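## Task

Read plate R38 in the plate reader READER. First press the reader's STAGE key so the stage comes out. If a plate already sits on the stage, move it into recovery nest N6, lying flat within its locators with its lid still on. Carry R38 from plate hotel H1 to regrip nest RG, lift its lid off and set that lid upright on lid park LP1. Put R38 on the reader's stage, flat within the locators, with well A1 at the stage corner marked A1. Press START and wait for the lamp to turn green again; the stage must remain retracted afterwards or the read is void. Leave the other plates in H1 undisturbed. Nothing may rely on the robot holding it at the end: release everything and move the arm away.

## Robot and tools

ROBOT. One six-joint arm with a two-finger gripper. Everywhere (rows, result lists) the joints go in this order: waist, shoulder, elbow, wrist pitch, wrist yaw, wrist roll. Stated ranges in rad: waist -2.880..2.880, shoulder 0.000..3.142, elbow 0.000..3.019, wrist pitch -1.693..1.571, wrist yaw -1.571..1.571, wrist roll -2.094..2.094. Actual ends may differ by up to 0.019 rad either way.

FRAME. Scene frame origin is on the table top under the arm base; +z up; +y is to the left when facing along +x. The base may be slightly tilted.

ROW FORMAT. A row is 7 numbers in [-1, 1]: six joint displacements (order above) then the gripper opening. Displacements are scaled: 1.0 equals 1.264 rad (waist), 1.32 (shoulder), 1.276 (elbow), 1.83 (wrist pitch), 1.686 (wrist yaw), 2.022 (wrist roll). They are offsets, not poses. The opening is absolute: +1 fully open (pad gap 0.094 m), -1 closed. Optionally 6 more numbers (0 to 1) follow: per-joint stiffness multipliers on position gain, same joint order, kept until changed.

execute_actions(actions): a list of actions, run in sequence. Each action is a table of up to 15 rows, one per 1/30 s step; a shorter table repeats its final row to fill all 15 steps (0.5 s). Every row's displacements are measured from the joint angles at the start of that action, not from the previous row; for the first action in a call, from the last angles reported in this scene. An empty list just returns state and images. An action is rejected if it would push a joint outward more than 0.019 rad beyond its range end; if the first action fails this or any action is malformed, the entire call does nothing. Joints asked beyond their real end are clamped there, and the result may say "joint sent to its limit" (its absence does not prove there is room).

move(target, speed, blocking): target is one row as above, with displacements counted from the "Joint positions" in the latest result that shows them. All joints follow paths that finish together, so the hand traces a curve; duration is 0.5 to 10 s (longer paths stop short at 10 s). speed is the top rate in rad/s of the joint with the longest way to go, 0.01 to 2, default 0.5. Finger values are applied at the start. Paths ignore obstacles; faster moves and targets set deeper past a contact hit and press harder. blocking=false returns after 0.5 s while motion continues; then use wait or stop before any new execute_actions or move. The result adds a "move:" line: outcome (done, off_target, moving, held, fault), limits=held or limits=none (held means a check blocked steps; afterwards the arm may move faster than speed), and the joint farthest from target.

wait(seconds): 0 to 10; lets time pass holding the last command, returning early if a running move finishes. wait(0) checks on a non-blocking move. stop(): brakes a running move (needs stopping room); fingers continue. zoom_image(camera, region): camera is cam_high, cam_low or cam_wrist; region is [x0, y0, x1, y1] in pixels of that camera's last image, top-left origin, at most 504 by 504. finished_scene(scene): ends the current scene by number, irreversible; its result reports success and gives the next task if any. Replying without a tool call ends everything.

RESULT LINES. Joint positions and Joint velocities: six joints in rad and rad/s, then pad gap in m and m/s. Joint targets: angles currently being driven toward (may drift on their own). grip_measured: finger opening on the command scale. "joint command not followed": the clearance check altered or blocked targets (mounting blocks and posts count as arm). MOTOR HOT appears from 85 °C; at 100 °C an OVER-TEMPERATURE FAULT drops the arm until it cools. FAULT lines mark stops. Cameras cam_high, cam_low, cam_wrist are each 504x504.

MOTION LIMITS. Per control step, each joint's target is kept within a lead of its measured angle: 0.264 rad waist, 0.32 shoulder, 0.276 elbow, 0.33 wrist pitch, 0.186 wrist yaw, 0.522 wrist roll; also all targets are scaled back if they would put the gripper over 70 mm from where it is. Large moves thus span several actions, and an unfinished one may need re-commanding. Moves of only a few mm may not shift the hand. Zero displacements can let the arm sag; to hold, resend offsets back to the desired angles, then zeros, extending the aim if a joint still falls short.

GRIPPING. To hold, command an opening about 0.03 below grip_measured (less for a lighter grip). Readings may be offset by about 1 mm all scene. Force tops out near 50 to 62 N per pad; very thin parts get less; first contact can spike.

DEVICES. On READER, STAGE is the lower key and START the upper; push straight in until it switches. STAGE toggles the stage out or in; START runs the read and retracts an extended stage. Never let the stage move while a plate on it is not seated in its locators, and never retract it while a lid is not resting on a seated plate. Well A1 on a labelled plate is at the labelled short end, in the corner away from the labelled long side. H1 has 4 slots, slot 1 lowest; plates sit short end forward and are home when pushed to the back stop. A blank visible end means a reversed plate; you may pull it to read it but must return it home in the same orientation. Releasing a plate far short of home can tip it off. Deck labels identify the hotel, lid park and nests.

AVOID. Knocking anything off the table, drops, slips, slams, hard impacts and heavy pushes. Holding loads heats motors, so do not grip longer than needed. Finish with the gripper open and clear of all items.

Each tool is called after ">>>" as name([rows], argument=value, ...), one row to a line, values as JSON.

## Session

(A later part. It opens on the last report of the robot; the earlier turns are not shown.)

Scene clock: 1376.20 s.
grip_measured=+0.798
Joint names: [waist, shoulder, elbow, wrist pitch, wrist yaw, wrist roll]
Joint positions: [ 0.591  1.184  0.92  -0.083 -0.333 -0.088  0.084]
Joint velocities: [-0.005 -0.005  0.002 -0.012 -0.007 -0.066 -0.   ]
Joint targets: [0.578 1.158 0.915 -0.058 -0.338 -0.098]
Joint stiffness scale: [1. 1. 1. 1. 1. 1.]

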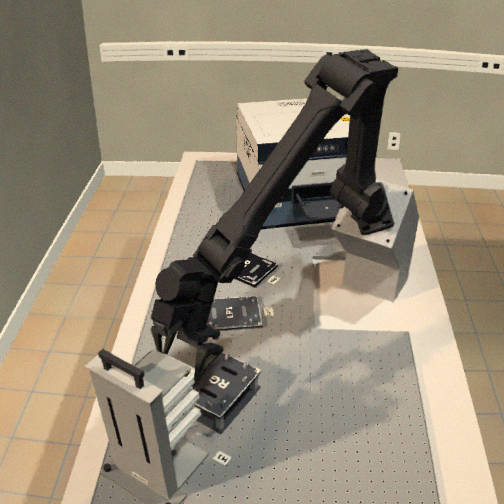

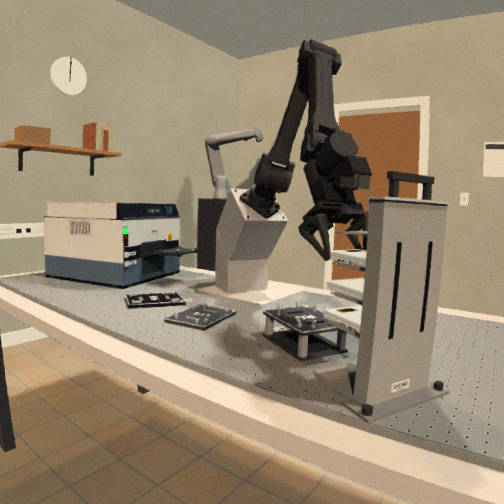

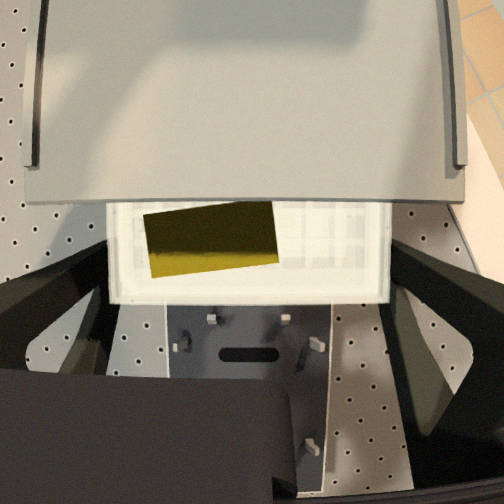

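>>> execute_actions([
  [[-0.0106,-0.0205,-0.0053,0.014,-0.0032,-0.005,0.78],[-0.011,-0.0216,-0.0073,0.0145,-0.0035,-0.0051,0.78],[-0.0116,-0.0232,-0.0101,0.0151,-0.0039,-0.0053,0.78],[-0.0122,-0.0247,-0.0128,0.0158,-0.0043,-0.0054,0.78],[-0.0128,-0.0263,-0.0156,0.0164,-0.0046,-0.0055,0.78],[-0.0133,-0.0278,-0.0183,0.0171,-0.005,-0.0057,0.78],[-0.0139,-0.0294,-0.0211,0.0178,-0.0054,-0.0058,0.78],[-0.0145,-0.0309,-0.0238,0.0184,-0.0058,-0.006,0.78],[-0.0151,-0.0324,-0.0265,0.0191,-0.0062,-0.0061,0.78],[-0.0157,-0.034,-0.0293,0.0197,-0.0066,-0.0062,0.78],[-0.0163,-0.0355,-0.032,0.0204,-0.007,-0.0064,0.78],[-0.0168,-0.0369,-0.0344,0.021,-0.0073,-0.0065,0.78],[-0.0172,-0.038,-0.0365,0.0215,-0.0076,-0.0066,0.78],[-0.0175,-0.0388,-0.0379,0.0218,-0.0078,-0.0067,0.78],[-0.0176,-0.039,-0.0382,0.0219,-0.0078,-0.0067,0.78]],
])

>>> wait(seconds=0.3)

Scene clock: 1385.53 s.
grip_measured=+0.798
Joint names: [waist, shoulder, elbow, wrist pitch, wrist yaw, wrist roll]
Joint positions: [ 0.581  1.162  0.877 -0.068 -0.342 -0.092  0.084]
Joint velocities: [-0.024 -0.034 -0.051 -0.007  0.007  0.022  0.   ]
Joint targets: [0.568 1.133 0.871 -0.043 -0.347 -0.102]
Joint stiffness scale: [1. 1. 1. 1. 1. 1.]

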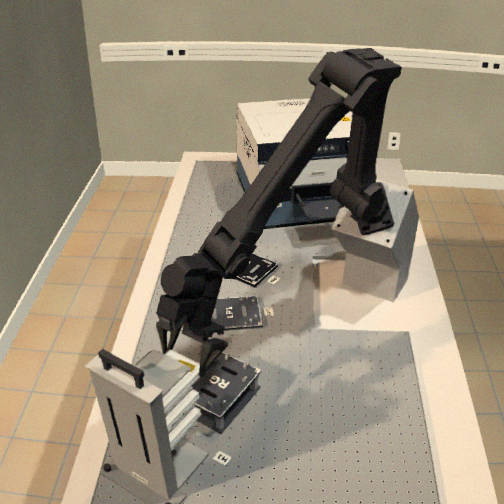

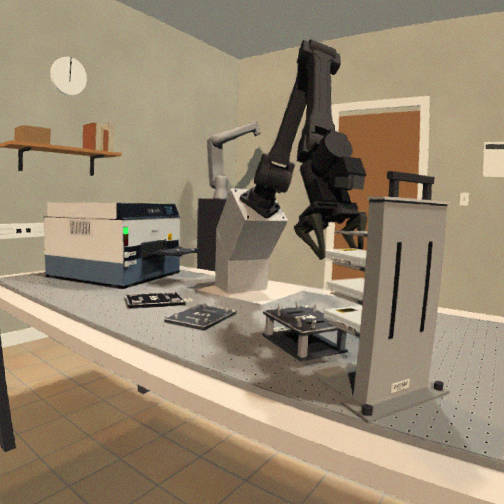

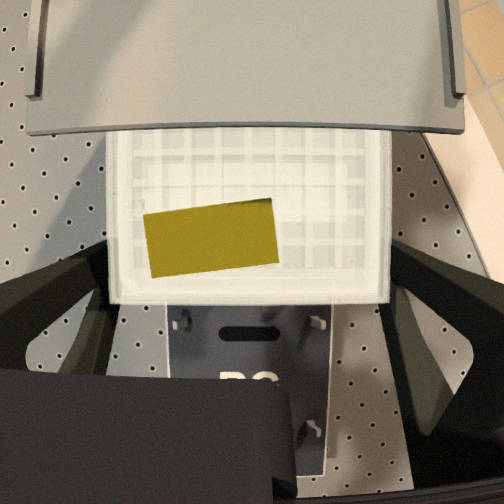

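Scene clock: 1385.83 s.
grip_measured=+0.798
Joint names: [waist, shoulder, elbow, wrist pitch, wrist yaw, wrist roll]
Joint positions: [ 0.58   1.16   0.875 -0.068 -0.342 -0.092  0.084]
Joint velocities: [-0.024 -0.005 -0.002 -0.002 -0.037 -0.007  0.001]
Joint targets: [0.568 1.133 0.870 -0.043 -0.347 -0.102]
Joint stiffness scale: [1. 1. 1. 1. 1. 1.]
wait: 0.30 s; at rest by 0.20 s

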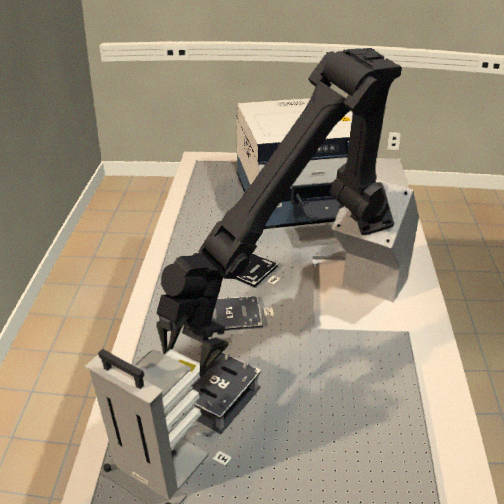

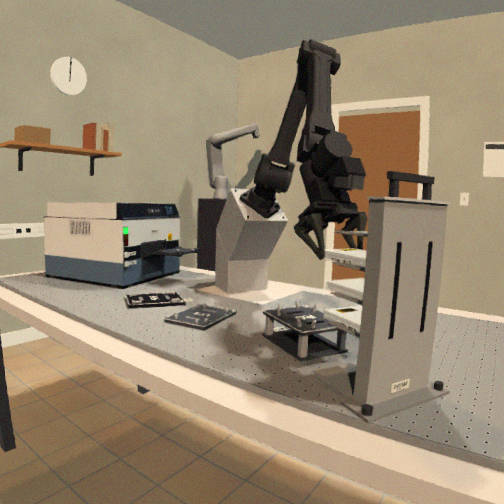

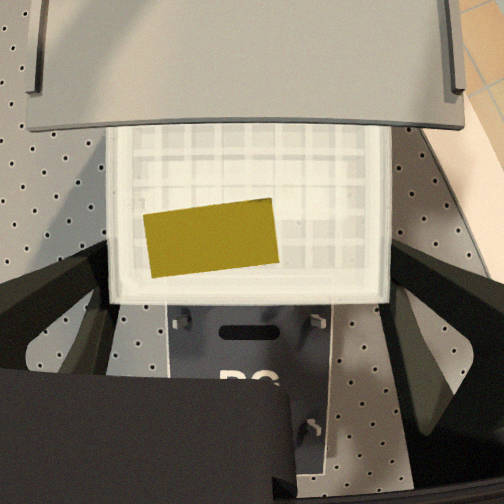

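>>> zoom_image(camera="cam_low", region=[300, 230, 370, 280])

Region (300, 230, 370, 280) of cam_low's 504x504 image, scaled by 7.200, with more detail than that image has; it fills the top 360 rows of this view, and the rest is white.

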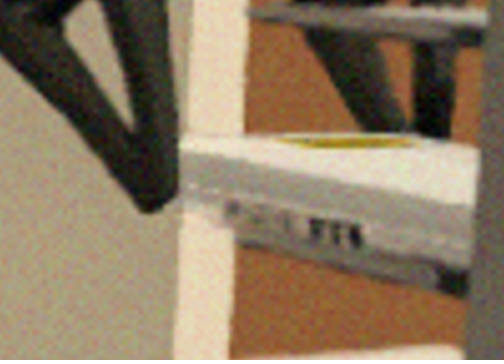

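>>> execute_actions([
  [[-0.008,-0.017,-0.002,0.011,-0.002,-0.004,0.79],[-0.007,-0.014,0.0,0.009,-0.002,-0.003,0.80],[-0.006,-0.011,0.002,0.007,-0.001,-0.003,0.81],[-0.005,-0.008,0.004,0.005,-0.001,-0.002,0.82],[-0.004,-0.005,0.006,0.004,-0.001,-0.001,0.84],[-0.003,-0.003,0.008,0.003,0.0,-0.001,0.86],[-0.002,-0.001,0.010,0.002,0.0,0.0,0.89],[0.0,0.001,0.012,0.001,0.0,0.0,0.92],[0.0,0.001,0.012,0.001,0.0,0.0,0.95],[0.0,0.001,0.012,0.001,0.0,0.0,0.98],[0.0,0.001,0.012,0.001,0.0,0.0,1.0]],
])

Scene clock: 1402.77 s.
grip_measured=+1.000
Joint names: [waist, shoulder, elbow, wrist pitch, wrist yaw, wrist roll]
Joint positions: [ 0.58   1.16   0.875 -0.068 -0.342 -0.092  0.094]
Joint velocities: [-0.005 -0.005  0.007 -0.002 -0.037  0.007  0.   ]
Joint targets: [0.580 1.162 0.890 -0.066 -0.342 -0.092]
Joint stiffness scale: [1. 1. 1. 1. 1. 1.]

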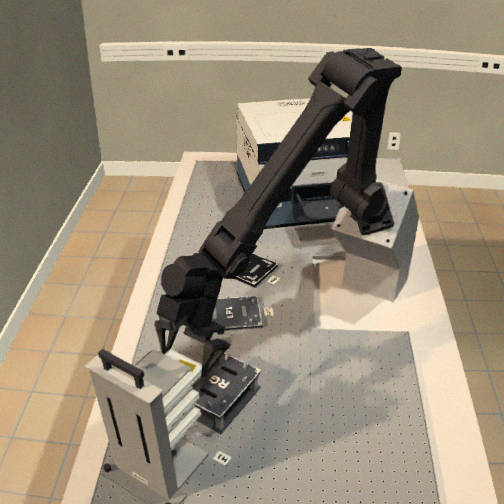

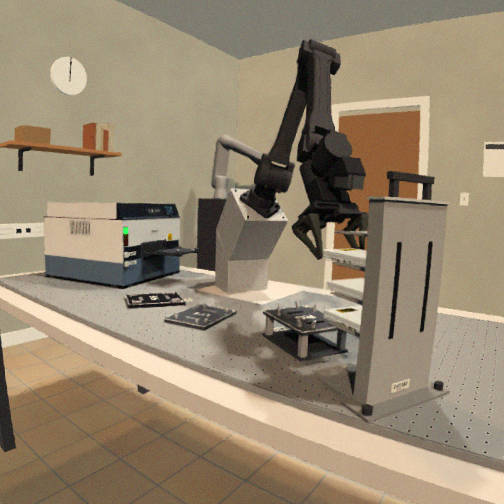

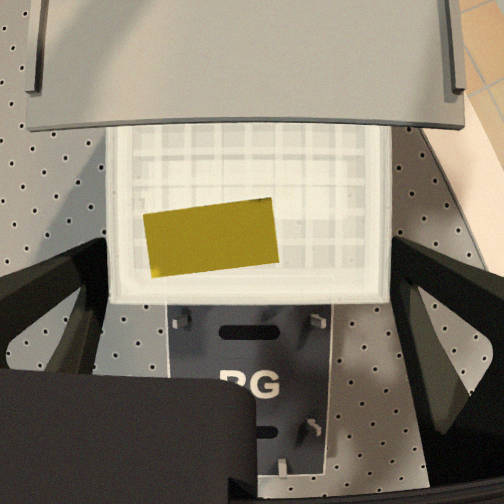

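>>> zoom_image(camera="cam_wrist", region=[80, 220, 180, 320])

>>> zoom_image(camera="cam_wrist", region=[320, 220, 420, 320])

>>> zoom_image(camera="cam_low", region=[305, 240, 355, 275])

Region (80, 220, 180, 320) of cam_wrist's 504x504 image, scaled by 5.040, with more detail than that image has.

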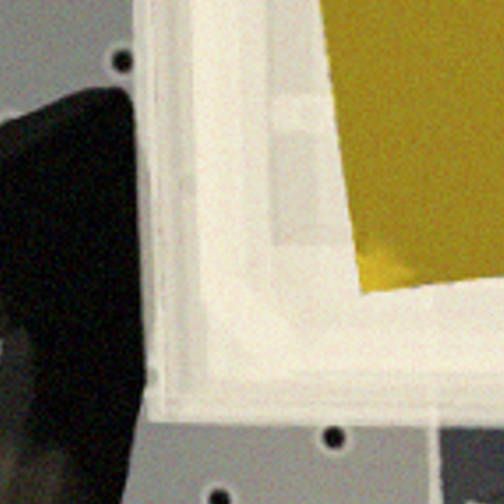

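Region (320, 220, 420, 320) of cam_wrist's 504x504 image, scaled by 5.040, with more detail than that image has.

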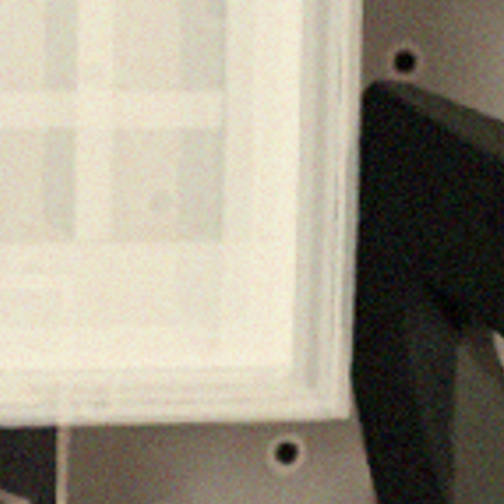

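Region (305, 240, 355, 275) of cam_low's 504x504 image, scaled by 10.080, with more detail than that image has; it fills the top 353 rows of this view, and the rest is white.

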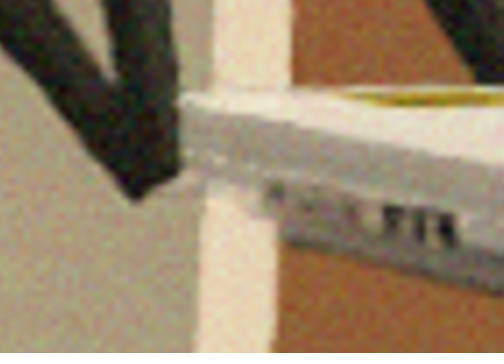

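>>> move(target=[0.0238, 0.0502, 0.0929, -0.0351, 0.0128, 0.0082, 1], speed=0.15)

Scene clock: 1421.90 s.
grip_measured=+1.000
Joint names: [waist, shoulder, elbow, wrist pitch, wrist yaw, wrist roll]
Joint positions: [ 0.599  1.198  0.958 -0.112 -0.325 -0.086  0.094]
Joint velocities: [-0.005 -0.005 -0.007  0.007 -0.037 -0.037  0.   ]
Joint targets: [0.611 1.227 0.993 -0.132 -0.321 -0.075]
Joint stiffness scale: [1. 1. 1. 1. 1. 1.]
move: off_target; limits=none; farthest joint: the elbow, 0.035 radians from its target (0.119 radians at the start)

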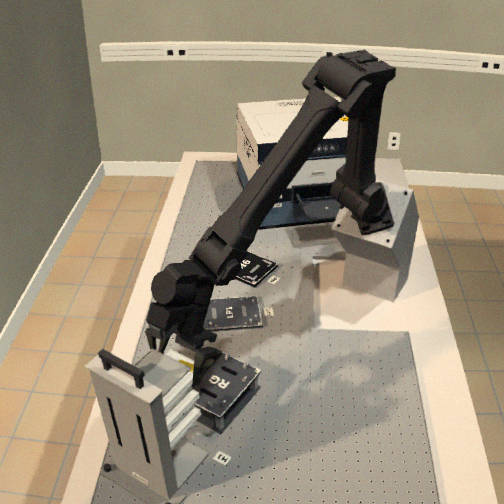

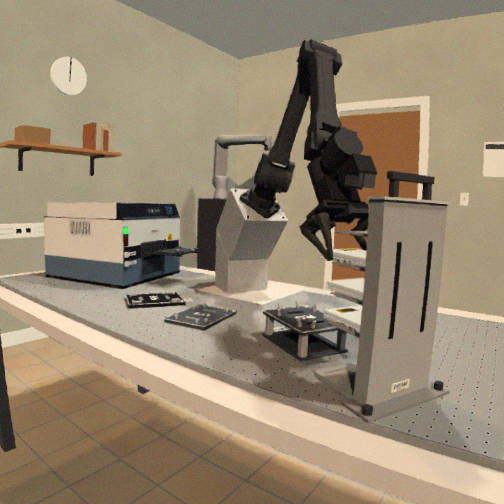

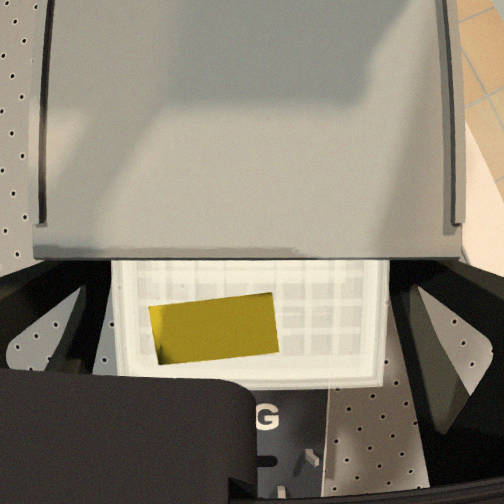

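>>> zoom_image(camera="cam_low", region=[305, 240, 355, 275])

>>> zoom_image(camera="cam_wrist", region=[80, 250, 180, 350])

>>> zoom_image(camera="cam_wrist", region=[290, 250, 430, 400])

Region (305, 240, 355, 275) of cam_low's 504x504 image, scaled by 10.080, with more detail than that image has; it fills the top 353 rows of this view, and the rest is white.

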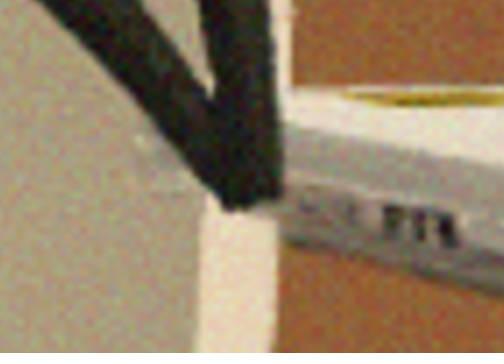

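Region (80, 250, 180, 350) of cam_wrist's 504x504 image, scaled by 5.040, with more detail than that image has.

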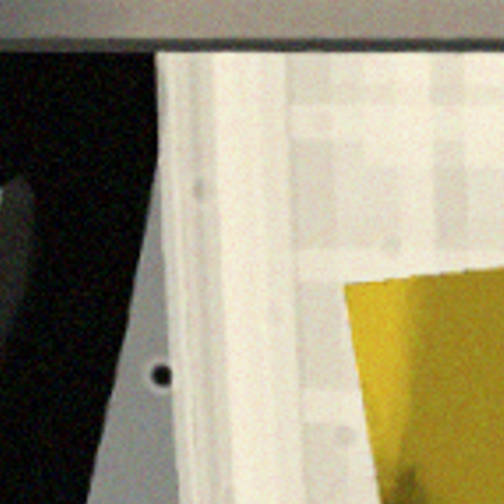

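Region (290, 250, 430, 400) of cam_wrist's 504x504 image, scaled by 3.360, with more detail than that image has; it fills the left 470 columns of this view, and the rest is white.

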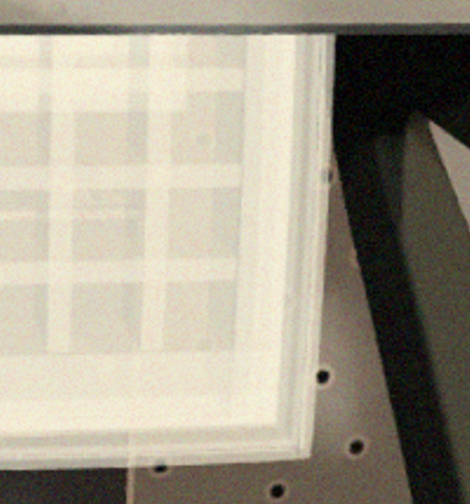

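>>> execute_actions([
  [[0.007,0.017,0.024,-0.008,0.002,0.004,0.96],[0.005,0.013,0.021,-0.006,0.0015,0.003,0.93],[0.003,0.009,0.018,-0.004,0.001,0.002,0.90],[0.001,0.005,0.015,-0.002,0.0005,0.001,0.875],[0.0,0.001,0.012,0.001,0.0,0.0,0.855],[0.0,0.001,0.012,0.001,0.0,0.0,0.84],[0.0,0.001,0.012,0.001,0.0,0.0,0.83],[0.0,0.001,0.012,0.001,0.0,0.0,0.82],[0.0,0.001,0.012,0.001,0.0,0.0,0.81],[0.0,0.001,0.012,0.001,0.0,0.0,0.80],[0.0,0.001,0.012,0.001,0.0,0.0,0.79],[0.0,0.001,0.012,0.001,0.0,0.0,0.78],[0.0,0.001,0.012,0.001,0.0,0.0,0.77],[0.0,0.001,0.012,0.001,0.0,0.0,0.765],[0.0,0.001,0.012,0.001,0.0,0.0,0.76]],
])

Scene clock: 1436.93 s.
grip_measured=+0.795
Joint names: [waist, shoulder, elbow, wrist pitch, wrist yaw, wrist roll]
Joint positions: [ 0.599  1.198  0.958 -0.112 -0.325 -0.086  0.084]
Joint velocities: [-0.015 -0.015  0.002 -0.007  0.007 -0.081 -0.001]
Joint targets: [0.599 1.199 0.973 -0.110 -0.325 -0.087]
Joint stiffness scale: [1. 1. 1. 1. 1. 1.]

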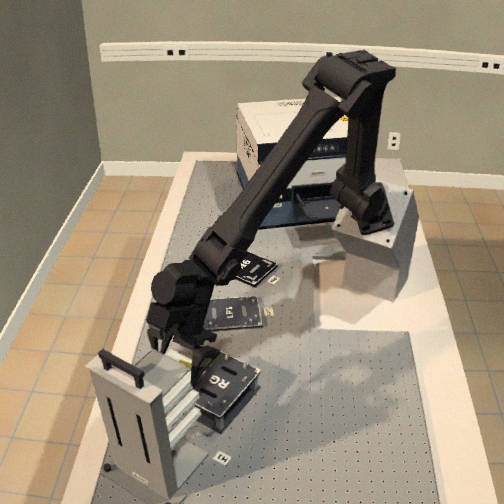

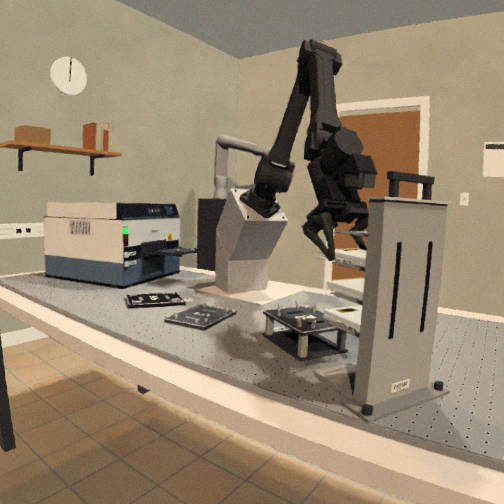

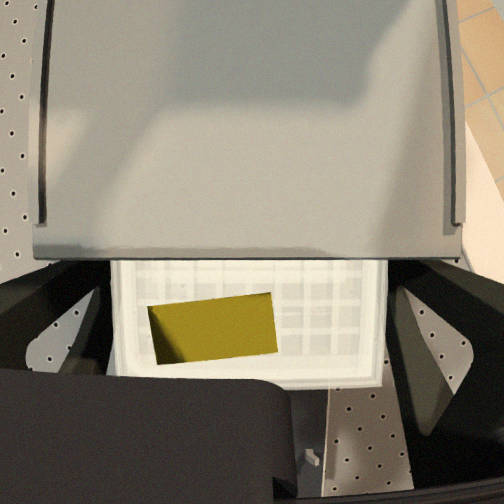

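>>> execute_actions([
  [[-0.004,-0.010,0.007,0.006,-0.001,-0.002,0.76],[-0.008,-0.0201,0.002,0.010,-0.002,-0.004,0.76],[-0.0099,-0.0215,-0.0039,0.0137,-0.003,-0.0049,0.76],[-0.0105,-0.0238,-0.0055,0.0137,-0.0034,-0.005,0.76],[-0.0114,-0.0267,-0.0081,0.0138,-0.004,-0.0052,0.76],[-0.0125,-0.0299,-0.0113,0.0139,-0.0048,-0.0055,0.76],[-0.0137,-0.033,-0.0148,0.0139,-0.0057,-0.0058,0.76],[-0.015,-0.0362,-0.0183,0.014,-0.0066,-0.0061,0.76],[-0.0162,-0.0393,-0.0219,0.0141,-0.0074,-0.0064,0.76],[-0.0175,-0.0425,-0.0254,0.0142,-0.0083,-0.0066,0.76],[-0.0187,-0.0451,-0.0289,0.0142,-0.0092,-0.0069,0.76],[-0.0197,-0.0471,-0.0318,0.0143,-0.0099,-0.0072,0.76],[-0.0205,-0.0482,-0.0341,0.0144,-0.0104,-0.0073,0.76],[-0.021,-0.0488,-0.0354,0.0144,-0.0107,-0.0074,0.76],[-0.0212,-0.0488,-0.036,0.0144,-0.0109,-0.0075,0.76]],
])

Scene clock: 1478.07 s.
grip_measured=+0.795
Joint names: [waist, shoulder, elbow, wrist pitch, wrist yaw, wrist roll]
Joint positions: [ 0.586  1.167  0.914 -0.111 -0.338 -0.09   0.084]
Joint velocities: [-0.024 -0.054 -0.071 -0.007 -0.007  0.051 -0.   ]
Joint targets: [0.572 1.133 0.912 -0.086 -0.343 -0.101]
Joint stiffness scale: [1. 1. 1. 1. 1. 1.]

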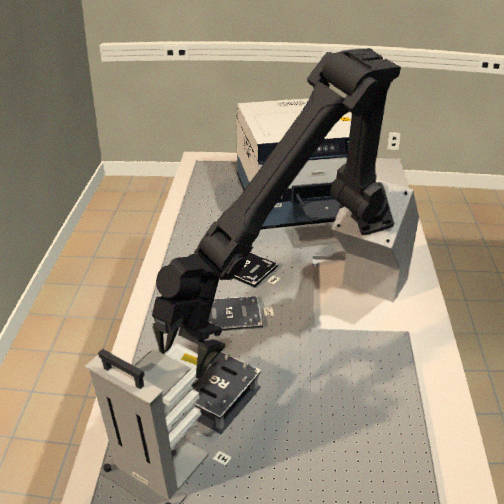

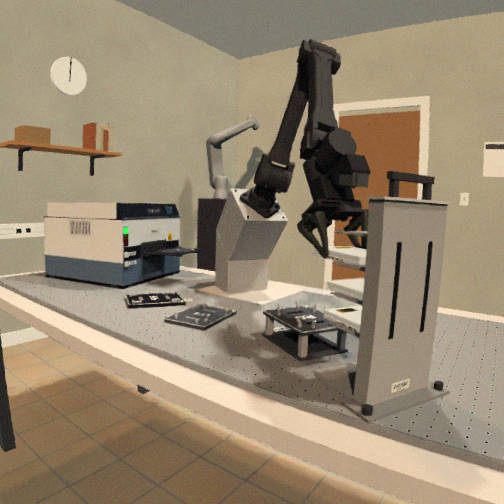

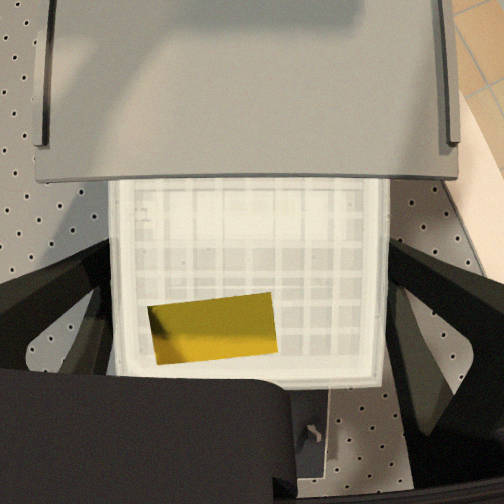

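>>> execute_actions(actions=[])

Scene clock: 1479.17 s.
grip_measured=+0.795
Joint names: [waist, shoulder, elbow, wrist pitch, wrist yaw, wrist roll]
Joint positions: [ 0.584  1.165  0.912 -0.111 -0.339 -0.091  0.084]
Joint velocities: [-0.015 -0.005 -0.002 -0.002 -0.022 -0.007 -0.001]
Joint targets: [0.572 1.133 0.912 -0.086 -0.343 -0.101]
Joint stiffness scale: [1. 1. 1. 1. 1. 1.]

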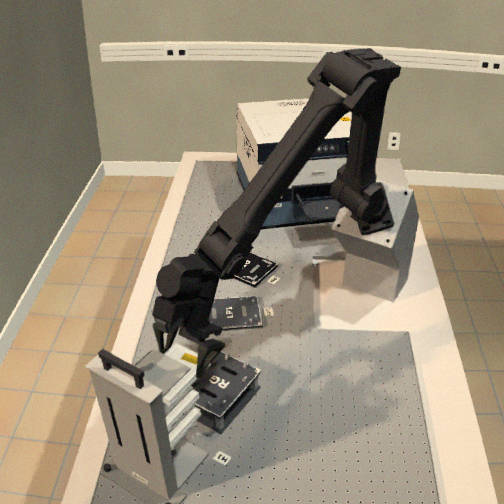

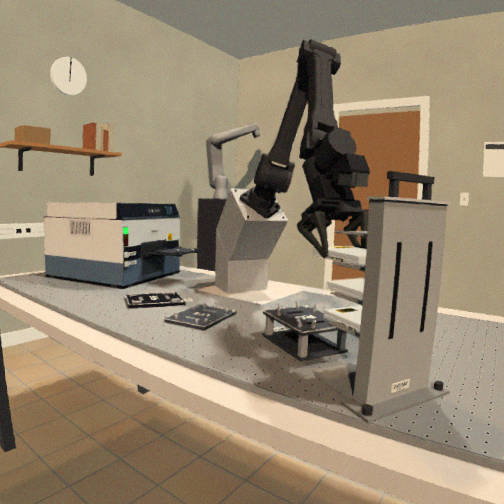

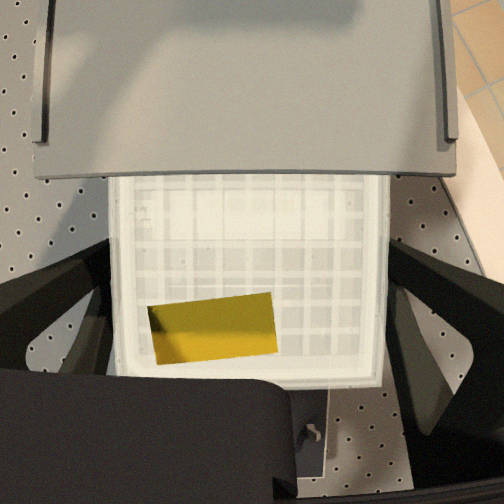

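>>> execute_actions([
  [[-0.0097,-0.0264,-0.0007,0.0155,-0.0028,-0.0049,0.76],[-0.0105,-0.0294,-0.0037,0.0165,-0.0034,-0.0051,0.76],[-0.0119,-0.0329,-0.0089,0.0182,-0.0044,-0.0055,0.76],[-0.0135,-0.0364,-0.0148,0.0201,-0.0055,-0.0059,0.76],[-0.0152,-0.0398,-0.0207,0.022,-0.0067,-0.0063,0.76],[-0.0168,-0.0433,-0.0266,0.0239,-0.0078,-0.0067,0.76],[-0.0184,-0.0468,-0.0325,0.0258,-0.0089,-0.0071,0.76],[-0.02,-0.0502,-0.0384,0.0277,-0.0101,-0.0074,0.76],[-0.0216,-0.0537,-0.0443,0.0296,-0.0112,-0.0078,0.76],[-0.0232,-0.0572,-0.0502,0.0316,-0.0124,-0.0082,0.76],[-0.0249,-0.0607,-0.0561,0.0335,-0.0135,-0.0086,0.76],[-0.0265,-0.0637,-0.062,0.0354,-0.0146,-0.009,0.76],[-0.0279,-0.0659,-0.0672,0.037,-0.0156,-0.0094,0.76],[-0.0289,-0.0676,-0.0708,0.0382,-0.0163,-0.0096,0.76],[-0.0297,-0.0676,-0.0738,0.0392,-0.0169,-0.0098,0.76]],
])

Scene clock: 1492.57 s.
grip_measured=+0.795
Joint names: [waist, shoulder, elbow, wrist pitch, wrist yaw, wrist roll]
Joint positions: [ 0.561  1.109  0.826 -0.074 -0.362 -0.098  0.084]
Joint velocities: [-0.054 -0.093 -0.159  0.051 -0.022 -0.037  0.   ]
Joint targets: [0.547 1.076 0.818 -0.040 -0.368 -0.111]
Joint stiffness scale: [1. 1. 1. 1. 1. 1.]

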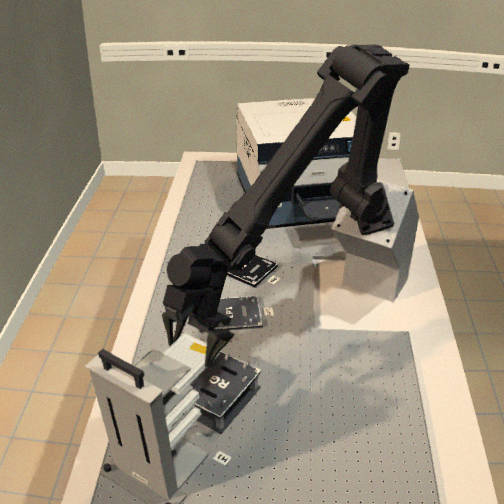

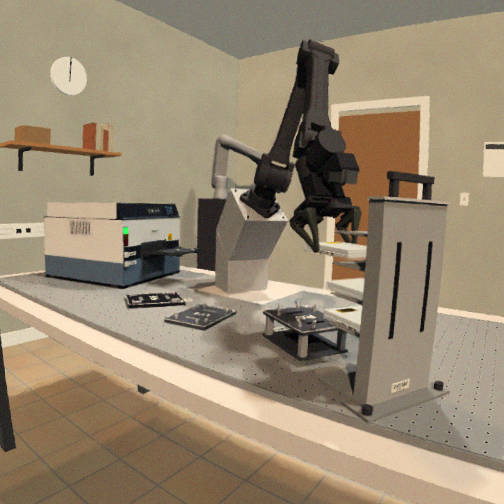

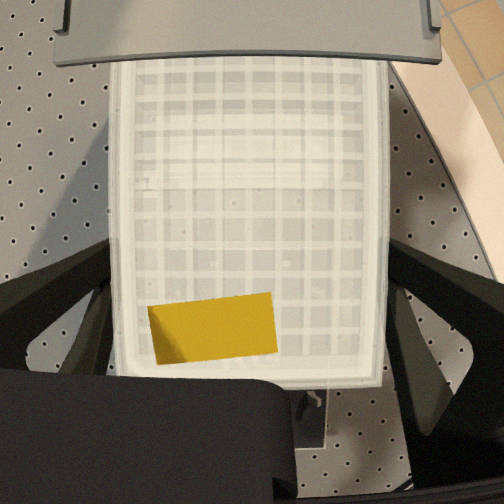

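>>> execute_actions([
  [[-0.0114,-0.0269,-0.0073,0.0189,-0.0038,-0.0065,0.76],[-0.0127,-0.0298,-0.0111,0.0201,-0.0047,-0.0068,0.76],[-0.015,-0.0336,-0.0178,0.0221,-0.0063,-0.0073,0.76],[-0.0177,-0.0374,-0.0254,0.0245,-0.0081,-0.008,0.76],[-0.0203,-0.0413,-0.0331,0.0268,-0.01,-0.0086,0.76],[-0.0229,-0.0451,-0.0407,0.0292,-0.0118,-0.0092,0.76],[-0.0255,-0.0489,-0.0484,0.0315,-0.0136,-0.0098,0.76],[-0.0282,-0.0527,-0.056,0.0339,-0.0154,-0.0105,0.76],[-0.0308,-0.0565,-0.0637,0.0362,-0.0172,-0.0111,0.76],[-0.0334,-0.0604,-0.0713,0.0386,-0.019,-0.0117,0.76],[-0.036,-0.0642,-0.079,0.0409,-0.0209,-0.0123,0.76],[-0.0387,-0.0675,-0.0866,0.0433,-0.0227,-0.013,0.76],[-0.0409,-0.0704,-0.0933,0.0454,-0.0243,-0.0135,0.76],[-0.0426,-0.0723,-0.0981,0.0468,-0.0254,-0.0139,0.76],[-0.0439,-0.0728,-0.1019,0.048,-0.0263,-0.0142,0.76]],
])

Scene clock: 1506.00 s.
grip_measured=+0.795
Joint names: [waist, shoulder, elbow, wrist pitch, wrist yaw, wrist roll]
Joint positions: [ 0.52   1.044  0.705 -0.022 -0.4   -0.112  0.084]
Joint velocities: [-0.093 -0.112 -0.193  0.071 -0.037  0.007 -0.   ]
Joint targets: [0.505 1.012 0.696 0.014 -0.406 -0.127]
Joint stiffness scale: [1. 1. 1. 1. 1. 1.]

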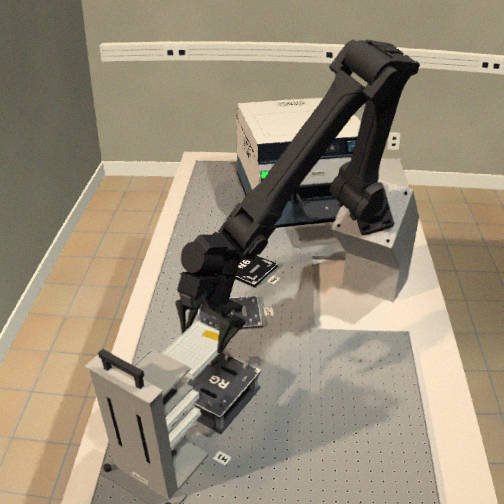

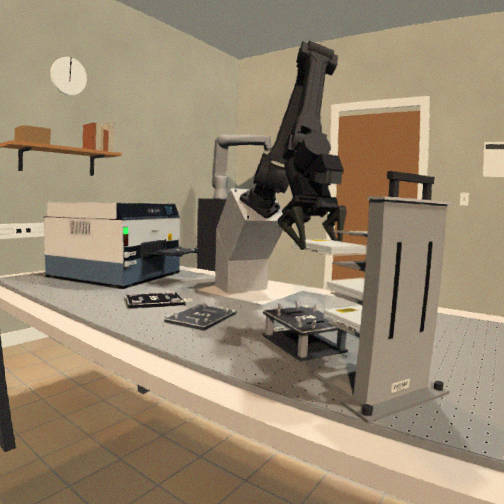

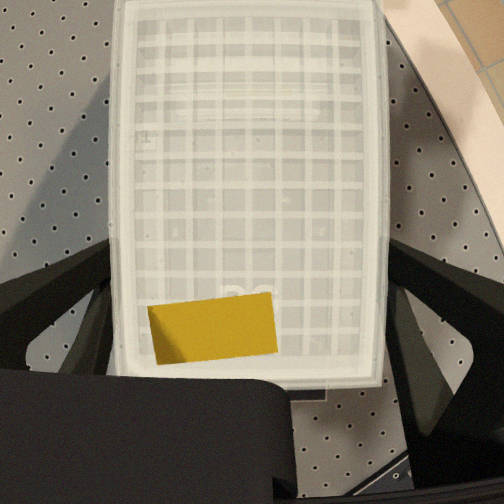

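>>> move(target=[-0.002, -0.003, -0.1215, 0.0984, -0.0006, -0.002, 0.76], speed=0.3)

Scene clock: 1527.90 s.
grip_measured=+0.795
Joint names: [waist, shoulder, elbow, wrist pitch, wrist yaw, wrist roll]
Joint positions: [ 0.516  1.041  0.548  0.128 -0.402 -0.116  0.084]
Joint velocities: [-0.005  0.005 -0.007  0.002 -0.007 -0.037  0.   ]
Joint targets: [0.517 1.040 0.550 0.158 -0.401 -0.116]
Joint stiffness scale: [1. 1. 1. 1. 1. 1.]
move: off_target; limits=none; farthest joint: the wrist pitch, 0.030 radians from its target (0.173 radians at the start)

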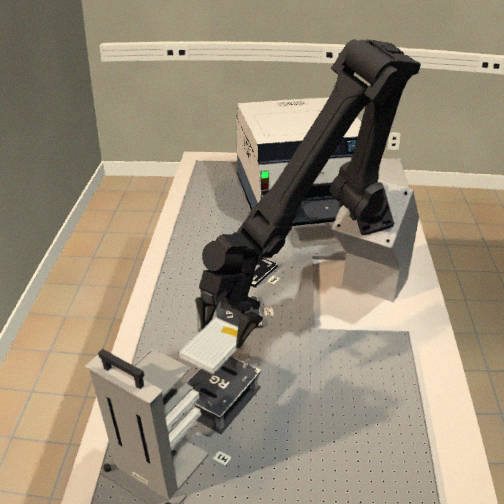

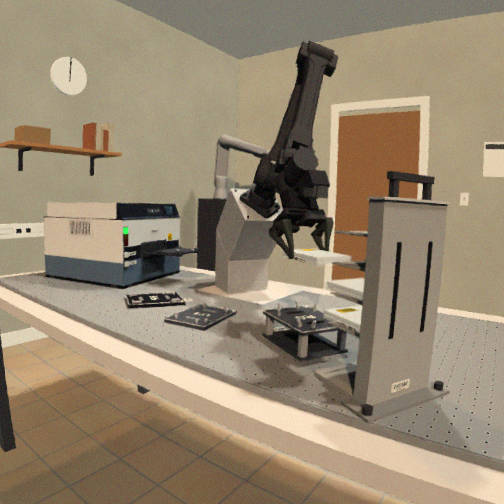

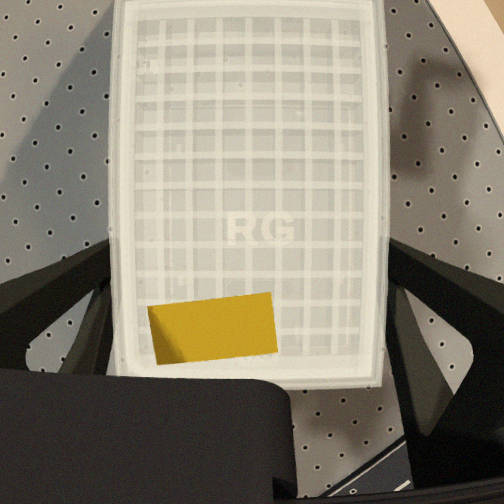

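>>> move(target=[0.039, 0.2728, -0.013, 0.2143, 0.0229, 0.0114, 0.76], speed=0.4)

Scene clock: 1534.20 s.
grip_measured=+0.795
Joint names: [waist, shoulder, elbow, wrist pitch, wrist yaw, wrist roll]
Joint positions: [ 0.554  1.387  0.532  0.491 -0.367 -0.104  0.084]
Joint velocities: [ 0.005 -0.005 -0.007  0.002 -0.022 -0.037  0.   ]
Joint targets: [0.565 1.400 0.531 0.521 -0.363 -0.093]
Joint stiffness scale: [1. 1. 1. 1. 1. 1.]
move: off_target; limits=none; farthest joint: the wrist pitch, 0.029 radians from its target (0.392 radians at the start)

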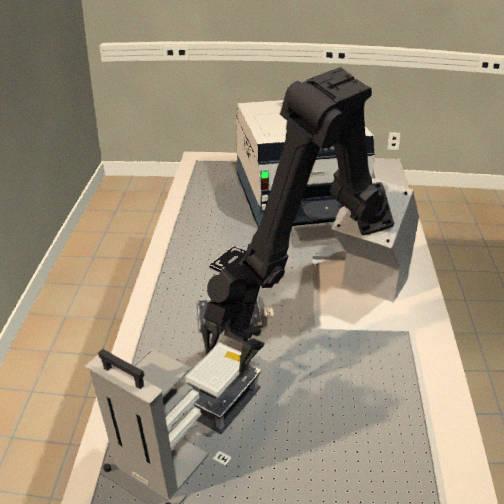

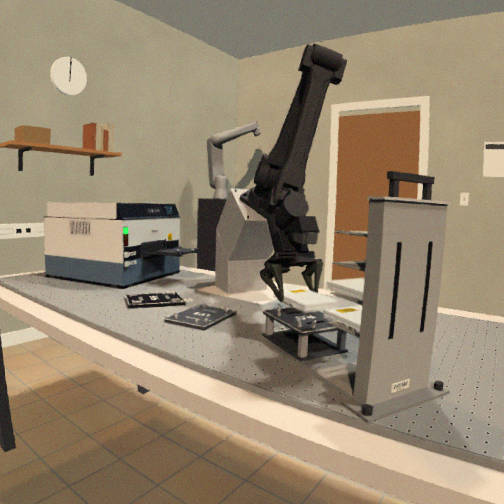

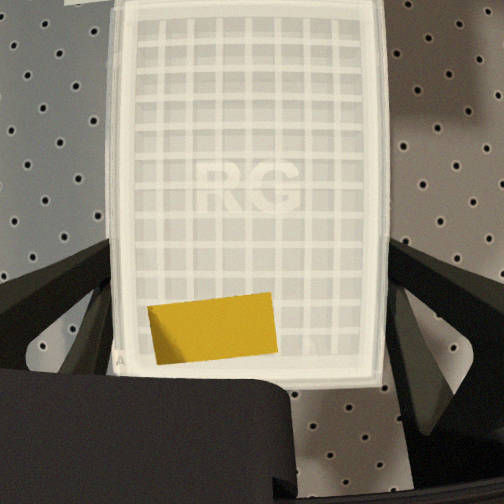

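>>> zoom_image(camera="cam_wrist", region=[0, 0, 252, 252])

>>> zoom_image(camera="cam_wrist", region=[252, 0, 504, 252])

Region (0, 0, 252, 252) of cam_wrist's 504x504 image, scaled by 2.000, with more detail than that image has.

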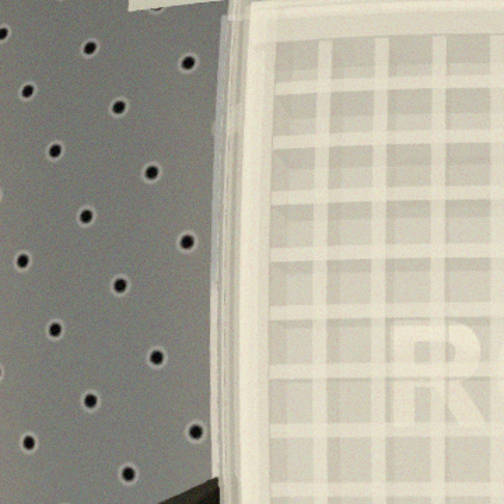

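Region (252, 0, 504, 252) of cam_wrist's 504x504 image, scaled by 2.000, with more detail than that image has.

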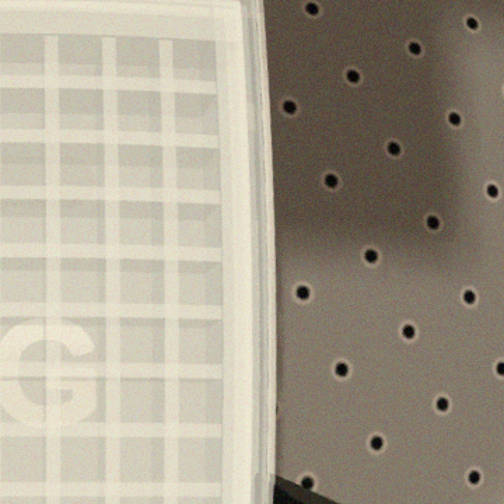

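>>> zoom_image(camera="cam_wrist", region=[90, 0, 150, 60])

>>> zoom_image(camera="cam_wrist", region=[350, 0, 410, 60])

>>> zoom_image(camera="cam_wrist", region=[90, 190, 150, 250])

>>> zoom_image(camera="cam_wrist", region=[350, 190, 410, 250])

Region (90, 0, 150, 60) of cam_wrist's 504x504 image, scaled by 8.400, with more detail than that image has.

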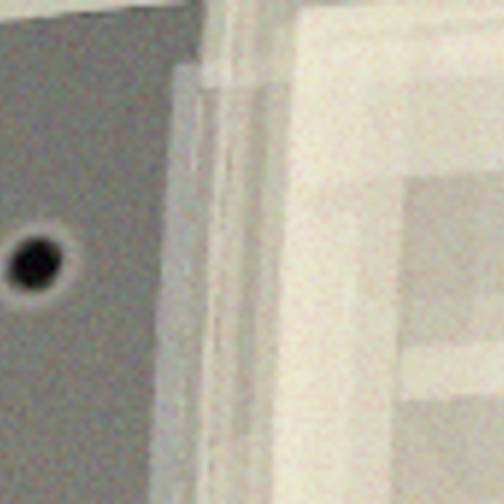

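Region (350, 0, 410, 60) of cam_wrist's 504x504 image, scaled by 8.400, with more detail than that image has.

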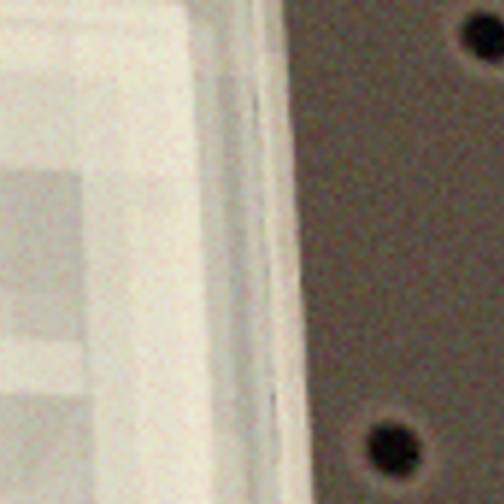

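Region (90, 190, 150, 250) of cam_wrist's 504x504 image, scaled by 8.400, with more detail than that image has.

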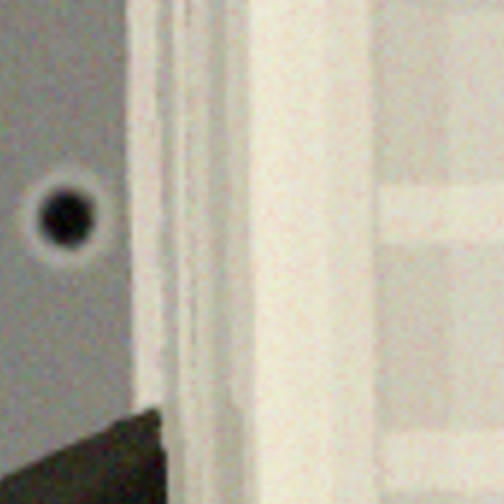

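Region (350, 190, 410, 250) of cam_wrist's 504x504 image, scaled by 8.400, with more detail than that image has.

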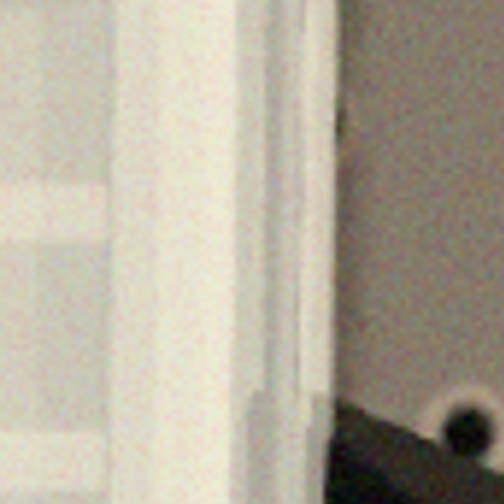

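>>> execute_actions([
  [[0.0087,0.0098,0.012,0.0164,0.0024,0.0054,0.76],[0.009,0.0111,0.024,0.017,0.0026,0.0055,0.76],[0.0096,0.0132,0.0291,0.0181,0.003,0.0056,0.76],[0.0105,0.0167,0.0299,0.0199,0.0036,0.0058,0.76],[0.0115,0.0205,0.0309,0.0218,0.0043,0.006,0.76],[0.0125,0.0244,0.0319,0.0237,0.0049,0.0062,0.76],[0.0135,0.0282,0.0329,0.0257,0.0056,0.0064,0.76],[0.0145,0.0321,0.0339,0.0276,0.0062,0.0066,0.76],[0.0155,0.036,0.0348,0.0296,0.0069,0.0068,0.76],[0.0165,0.0398,0.0358,0.0315,0.0076,0.007,0.76],[0.0175,0.0437,0.0368,0.0335,0.0082,0.0072,0.76],[0.0184,0.0471,0.0377,0.0352,0.0088,0.0074,0.76],[0.0191,0.0501,0.0384,0.0367,0.0094,0.0076,0.76],[0.0196,0.0518,0.0389,0.0376,0.0097,0.0077,0.76],[0.0198,0.0527,0.0391,0.038,0.0098,0.0077,0.76]],
])

>>> wait(seconds=0.3)

Scene clock: 1610.90 s.
grip_measured=+0.795
Joint names: [waist, shoulder, elbow, wrist pitch, wrist yaw, wrist roll]
Joint positions: [ 0.567  1.427  0.569  0.529 -0.356 -0.1    0.084]
Joint velocities: [ 0.024  0.132 -0.007  0.017 -0.022 -0.051 -0.   ]
Joint targets: [0.579 1.456 0.581 0.561 -0.351 -0.088]
Joint stiffness scale: [1. 1. 1. 1. 1. 1.]

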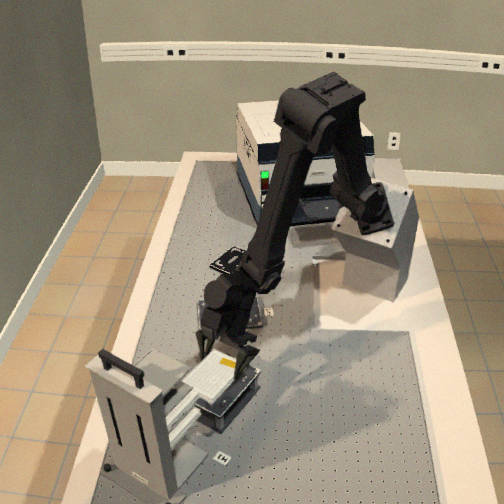

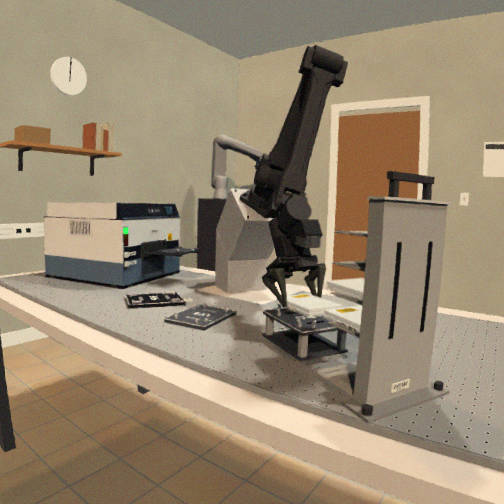

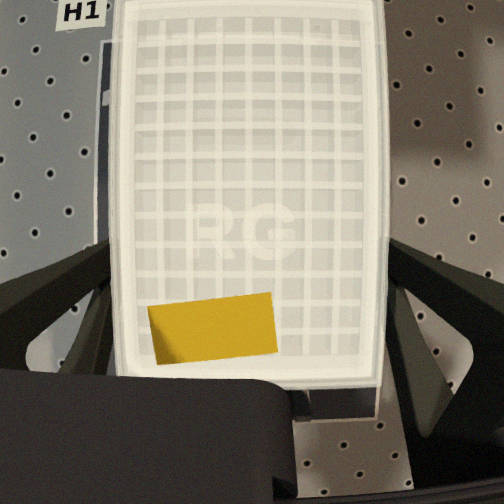

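Scene clock: 1611.20 s.
grip_measured=+0.795
Joint names: [waist, shoulder, elbow, wrist pitch, wrist yaw, wrist roll]
Joint positions: [ 0.568  1.437  0.569  0.53  -0.355 -0.099  0.084]
Joint velocities: [ 0.005 -0.005  0.007  0.002  0.022 -0.037 -0.001]
Joint targets: [0.579 1.456 0.581 0.561 -0.351 -0.088]
Joint stiffness scale: [1. 1. 1. 1. 1. 1.]
wait: 0.30 s; no rest

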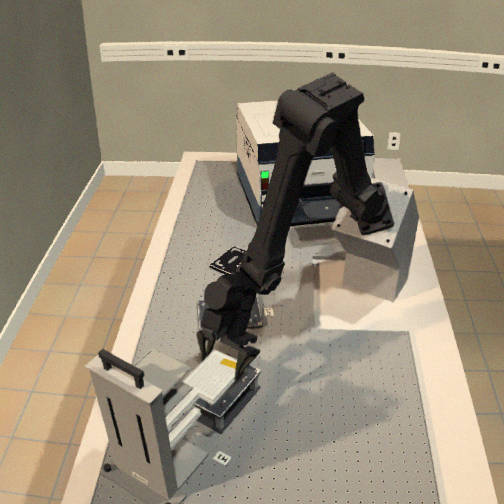

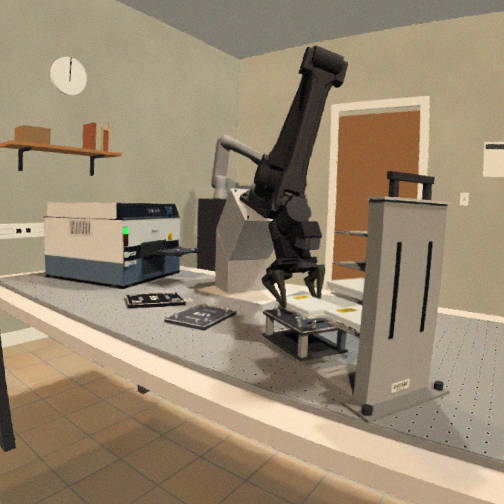

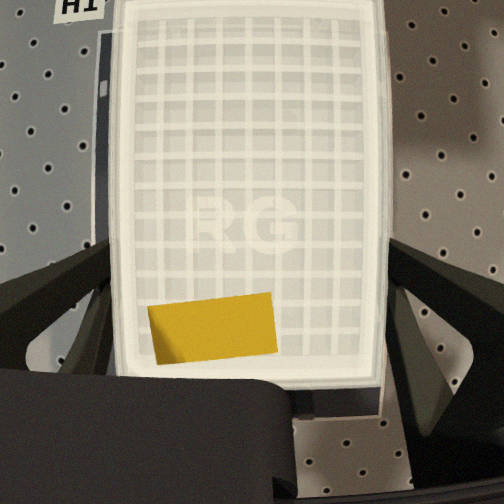

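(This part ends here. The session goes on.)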